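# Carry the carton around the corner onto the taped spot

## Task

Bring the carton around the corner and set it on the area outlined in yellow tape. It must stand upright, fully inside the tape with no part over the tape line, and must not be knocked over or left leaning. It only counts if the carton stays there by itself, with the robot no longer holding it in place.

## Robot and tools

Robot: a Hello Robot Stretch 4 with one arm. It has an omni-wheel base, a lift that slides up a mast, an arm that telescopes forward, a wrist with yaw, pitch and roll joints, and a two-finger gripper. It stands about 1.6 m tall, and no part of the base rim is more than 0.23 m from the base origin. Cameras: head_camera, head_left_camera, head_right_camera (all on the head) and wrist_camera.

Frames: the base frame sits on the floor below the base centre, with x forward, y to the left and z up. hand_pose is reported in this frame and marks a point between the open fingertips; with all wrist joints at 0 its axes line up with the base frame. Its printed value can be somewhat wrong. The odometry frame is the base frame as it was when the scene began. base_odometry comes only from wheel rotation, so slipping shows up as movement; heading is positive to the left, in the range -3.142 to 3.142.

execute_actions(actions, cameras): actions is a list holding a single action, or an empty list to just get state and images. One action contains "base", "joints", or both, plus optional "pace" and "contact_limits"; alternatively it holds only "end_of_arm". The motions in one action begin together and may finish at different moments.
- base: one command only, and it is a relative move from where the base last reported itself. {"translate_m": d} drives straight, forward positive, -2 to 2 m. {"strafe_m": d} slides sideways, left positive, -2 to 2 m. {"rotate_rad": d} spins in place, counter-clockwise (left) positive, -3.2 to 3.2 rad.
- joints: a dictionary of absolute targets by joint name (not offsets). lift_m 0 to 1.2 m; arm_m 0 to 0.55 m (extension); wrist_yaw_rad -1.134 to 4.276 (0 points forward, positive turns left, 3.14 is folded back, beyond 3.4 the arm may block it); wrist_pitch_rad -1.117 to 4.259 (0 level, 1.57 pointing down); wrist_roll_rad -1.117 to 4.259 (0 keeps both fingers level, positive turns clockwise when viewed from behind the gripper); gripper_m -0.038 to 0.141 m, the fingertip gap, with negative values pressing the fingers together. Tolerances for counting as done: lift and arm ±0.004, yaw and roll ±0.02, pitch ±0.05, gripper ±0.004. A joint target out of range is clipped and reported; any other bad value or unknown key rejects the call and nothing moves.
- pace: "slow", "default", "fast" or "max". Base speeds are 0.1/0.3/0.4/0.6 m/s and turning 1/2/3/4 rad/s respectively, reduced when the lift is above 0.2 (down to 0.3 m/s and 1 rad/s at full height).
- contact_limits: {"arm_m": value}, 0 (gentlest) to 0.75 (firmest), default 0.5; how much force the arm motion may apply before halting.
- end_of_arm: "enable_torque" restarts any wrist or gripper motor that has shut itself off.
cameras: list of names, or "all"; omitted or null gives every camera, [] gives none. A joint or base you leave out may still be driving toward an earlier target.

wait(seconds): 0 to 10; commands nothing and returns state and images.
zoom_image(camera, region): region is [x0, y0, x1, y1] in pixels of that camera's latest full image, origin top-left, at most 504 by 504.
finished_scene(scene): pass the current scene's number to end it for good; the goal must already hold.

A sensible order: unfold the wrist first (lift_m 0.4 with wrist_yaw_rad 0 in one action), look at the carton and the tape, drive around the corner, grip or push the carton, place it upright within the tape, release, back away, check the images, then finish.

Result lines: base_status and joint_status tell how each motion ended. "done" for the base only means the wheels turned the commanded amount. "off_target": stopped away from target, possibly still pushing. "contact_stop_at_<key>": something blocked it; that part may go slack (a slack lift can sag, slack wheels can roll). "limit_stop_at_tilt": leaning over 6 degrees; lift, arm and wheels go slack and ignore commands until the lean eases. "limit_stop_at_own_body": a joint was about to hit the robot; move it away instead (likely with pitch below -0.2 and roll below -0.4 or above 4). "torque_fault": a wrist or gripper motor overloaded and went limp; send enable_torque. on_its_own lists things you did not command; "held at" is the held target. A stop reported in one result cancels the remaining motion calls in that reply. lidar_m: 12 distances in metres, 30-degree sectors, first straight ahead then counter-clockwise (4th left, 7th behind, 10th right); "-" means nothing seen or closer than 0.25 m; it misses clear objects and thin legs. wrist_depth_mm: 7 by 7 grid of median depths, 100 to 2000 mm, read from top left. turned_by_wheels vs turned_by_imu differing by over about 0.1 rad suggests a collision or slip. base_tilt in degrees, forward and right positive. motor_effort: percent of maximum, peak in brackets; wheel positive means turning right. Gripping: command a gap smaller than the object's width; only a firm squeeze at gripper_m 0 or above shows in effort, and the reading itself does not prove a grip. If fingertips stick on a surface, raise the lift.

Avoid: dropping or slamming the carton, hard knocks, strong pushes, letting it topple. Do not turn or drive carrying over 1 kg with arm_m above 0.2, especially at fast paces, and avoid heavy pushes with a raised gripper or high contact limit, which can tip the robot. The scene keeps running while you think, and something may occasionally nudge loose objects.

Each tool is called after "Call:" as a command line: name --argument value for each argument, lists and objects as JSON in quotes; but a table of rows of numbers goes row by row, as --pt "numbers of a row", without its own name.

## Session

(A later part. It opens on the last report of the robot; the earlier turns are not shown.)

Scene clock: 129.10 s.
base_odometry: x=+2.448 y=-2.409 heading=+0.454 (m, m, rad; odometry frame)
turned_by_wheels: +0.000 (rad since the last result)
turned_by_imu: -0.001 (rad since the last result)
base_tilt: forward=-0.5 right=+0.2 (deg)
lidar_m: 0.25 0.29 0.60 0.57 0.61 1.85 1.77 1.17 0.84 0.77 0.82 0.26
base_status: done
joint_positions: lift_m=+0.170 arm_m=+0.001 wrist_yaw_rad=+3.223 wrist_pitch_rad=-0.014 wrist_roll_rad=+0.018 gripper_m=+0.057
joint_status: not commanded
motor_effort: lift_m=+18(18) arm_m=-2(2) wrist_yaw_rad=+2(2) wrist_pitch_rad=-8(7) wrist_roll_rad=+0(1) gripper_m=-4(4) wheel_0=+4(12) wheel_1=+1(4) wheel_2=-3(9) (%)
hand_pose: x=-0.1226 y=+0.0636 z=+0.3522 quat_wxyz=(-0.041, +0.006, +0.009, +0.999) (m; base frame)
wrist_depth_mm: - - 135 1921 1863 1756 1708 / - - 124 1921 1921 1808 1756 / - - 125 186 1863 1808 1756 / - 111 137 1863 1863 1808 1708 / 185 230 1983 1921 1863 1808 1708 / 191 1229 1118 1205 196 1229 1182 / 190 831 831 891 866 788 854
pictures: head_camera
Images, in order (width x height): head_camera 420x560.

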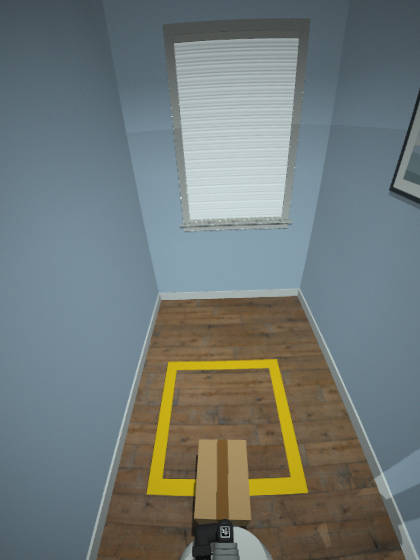

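Call:
execute_actions --actions '[{"base":{"strafe_m":-0.013},"pace":"slow"}]' --cameras '[]'

Call:
execute_actions --actions '[{"base":{"translate_m":0.28},"pace":"slow"}]' --cameras '[]'

Call:
execute_actions --actions '[{"base":{"translate_m":-0.3}}]' --cameras '["head_camera"]'

Scene clock: 134.27 s.
base_odometry: x=+2.454 y=-2.421 heading=+0.454 (m, m, rad; odometry frame)
turned_by_wheels: +0.000 (rad since the last result)
turned_by_imu: +0.000 (rad since the last result)
base_tilt: forward=-0.5 right=+0.3 (deg)
lidar_m: 0.25 0.28 0.61 0.56 0.61 1.85 1.77 1.13 0.82 0.77 0.81 0.25
base_status: done
joint_positions: lift_m=+0.170 arm_m=+0.001 wrist_yaw_rad=+3.223 wrist_pitch_rad=-0.014 wrist_roll_rad=+0.018 gripper_m=+0.057
joint_status: not commanded
motor_effort: lift_m=+18(18) arm_m=-2(2) wrist_yaw_rad=+2(1) wrist_pitch_rad=-8(7) wrist_roll_rad=+0(0) gripper_m=-5(2) wheel_0=+6(8) wheel_1=+1(3) wheel_2=-1(3) (%)
hand_pose: x=-0.1226 y=+0.0636 z=+0.3522 quat_wxyz=(-0.041, +0.006, +0.009, +0.999) (m; base frame)
wrist_depth_mm: - - 135 1863 1921 1756 1756 / - - 124 1921 1863 1863 1756 / - - 125 186 1863 1756 1756 / - 111 137 1863 1921 1808 1708 / 185 230 1983 1921 1921 1756 1708 / 191 1255 1138 1205 196 1229 1182 / 190 842 842 891 866 788 854
pictures: none
No camera images: the call's "cameras" was empty. Leave "cameras" out to get every camera's image.

Scene clock: 138.33 s.
base_odometry: x=+2.705 y=-2.298 heading=+0.455 (m, m, rad; odometry frame)
turned_by_wheels: +0.000 (rad since the last result)
turned_by_imu: +0.000 (rad since the last result)
base_tilt: forward=-0.6 right=+0.0 (deg)
lidar_m: 0.25 0.29 0.59 0.57 0.63 2.12 2.05 1.16 0.83 0.79 0.81 0.25
base_status: done
joint_positions: lift_m=+0.170 arm_m=+0.001 wrist_yaw_rad=+3.223 wrist_pitch_rad=-0.014 wrist_roll_rad=+0.018 gripper_m=+0.057
joint_status: not commanded
motor_effort: lift_m=+18(18) arm_m=-1(2) wrist_yaw_rad=+1(1) wrist_pitch_rad=-7(7) wrist_roll_rad=+0(1) gripper_m=-1(4) wheel_0=+8(9) wheel_1=+2(6) wheel_2=-5(7) (%)
hand_pose: x=-0.1226 y=+0.0636 z=+0.3522 quat_wxyz=(-0.041, +0.006, +0.009, +0.999) (m; base frame)
wrist_depth_mm: - - 135 - - - - / - - 124 - - - 1921 / - - 125 186 - - 1983 / - 111 136 - - - 1983 / 185 230 - - - - 1921 / 191 1255 1118 1205 196 1229 1182 / 190 831 842 878 866 798 854
pictures: none
No camera images: the call's "cameras" was empty. Leave "cameras" out to get every camera's image.

Scene clock: 140.80 s.
base_odometry: x=+2.435 y=-2.430 heading=+0.455 (m, m, rad; odometry frame)
turned_by_wheels: +0.000 (rad since the last result)
turned_by_imu: +0.000 (rad since the last result)
base_tilt: forward=-0.7 right=+0.1 (deg)
lidar_m: 0.49 0.85 0.60 0.59 0.60 1.83 1.76 1.16 0.81 0.77 0.81 1.11
base_status: done
joint_positions: lift_m=+0.170 arm_m=+0.001 wrist_yaw_rad=+3.223 wrist_pitch_rad=-0.014 wrist_roll_rad=+0.018 gripper_m=+0.057
joint_status: not commanded
motor_effort: lift_m=+18(18) arm_m=-2(2) wrist_yaw_rad=+2(2) wrist_pitch_rad=-7(7) wrist_roll_rad=+1(1) gripper_m=-3(2) wheel_0=-1(7) wheel_1=+1(3) wheel_2=-2(10) (%)
hand_pose: x=-0.1226 y=+0.0636 z=+0.3522 quat_wxyz=(-0.041, +0.006, +0.009, +0.999) (m; base frame)
wrist_depth_mm: - - 135 1921 1863 1756 1708 / - - 124 1863 1863 1756 1708 / - - 125 187 1863 1808 1708 / - 111 137 1921 1921 1756 1756 / 185 230 1921 1921 1808 1756 1756 / 191 1229 1138 1229 196 1229 1182 / 190 831 831 891 866 798 854
pictures: head_camera
Images, in order (width x height): head_camera 420x560.

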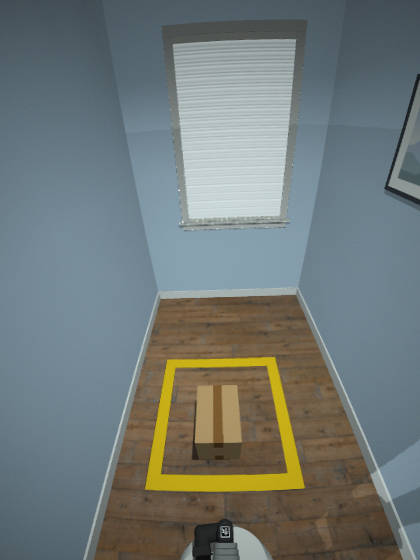

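Call:
finished_scene --scene 2

The scene is finished: the task was done.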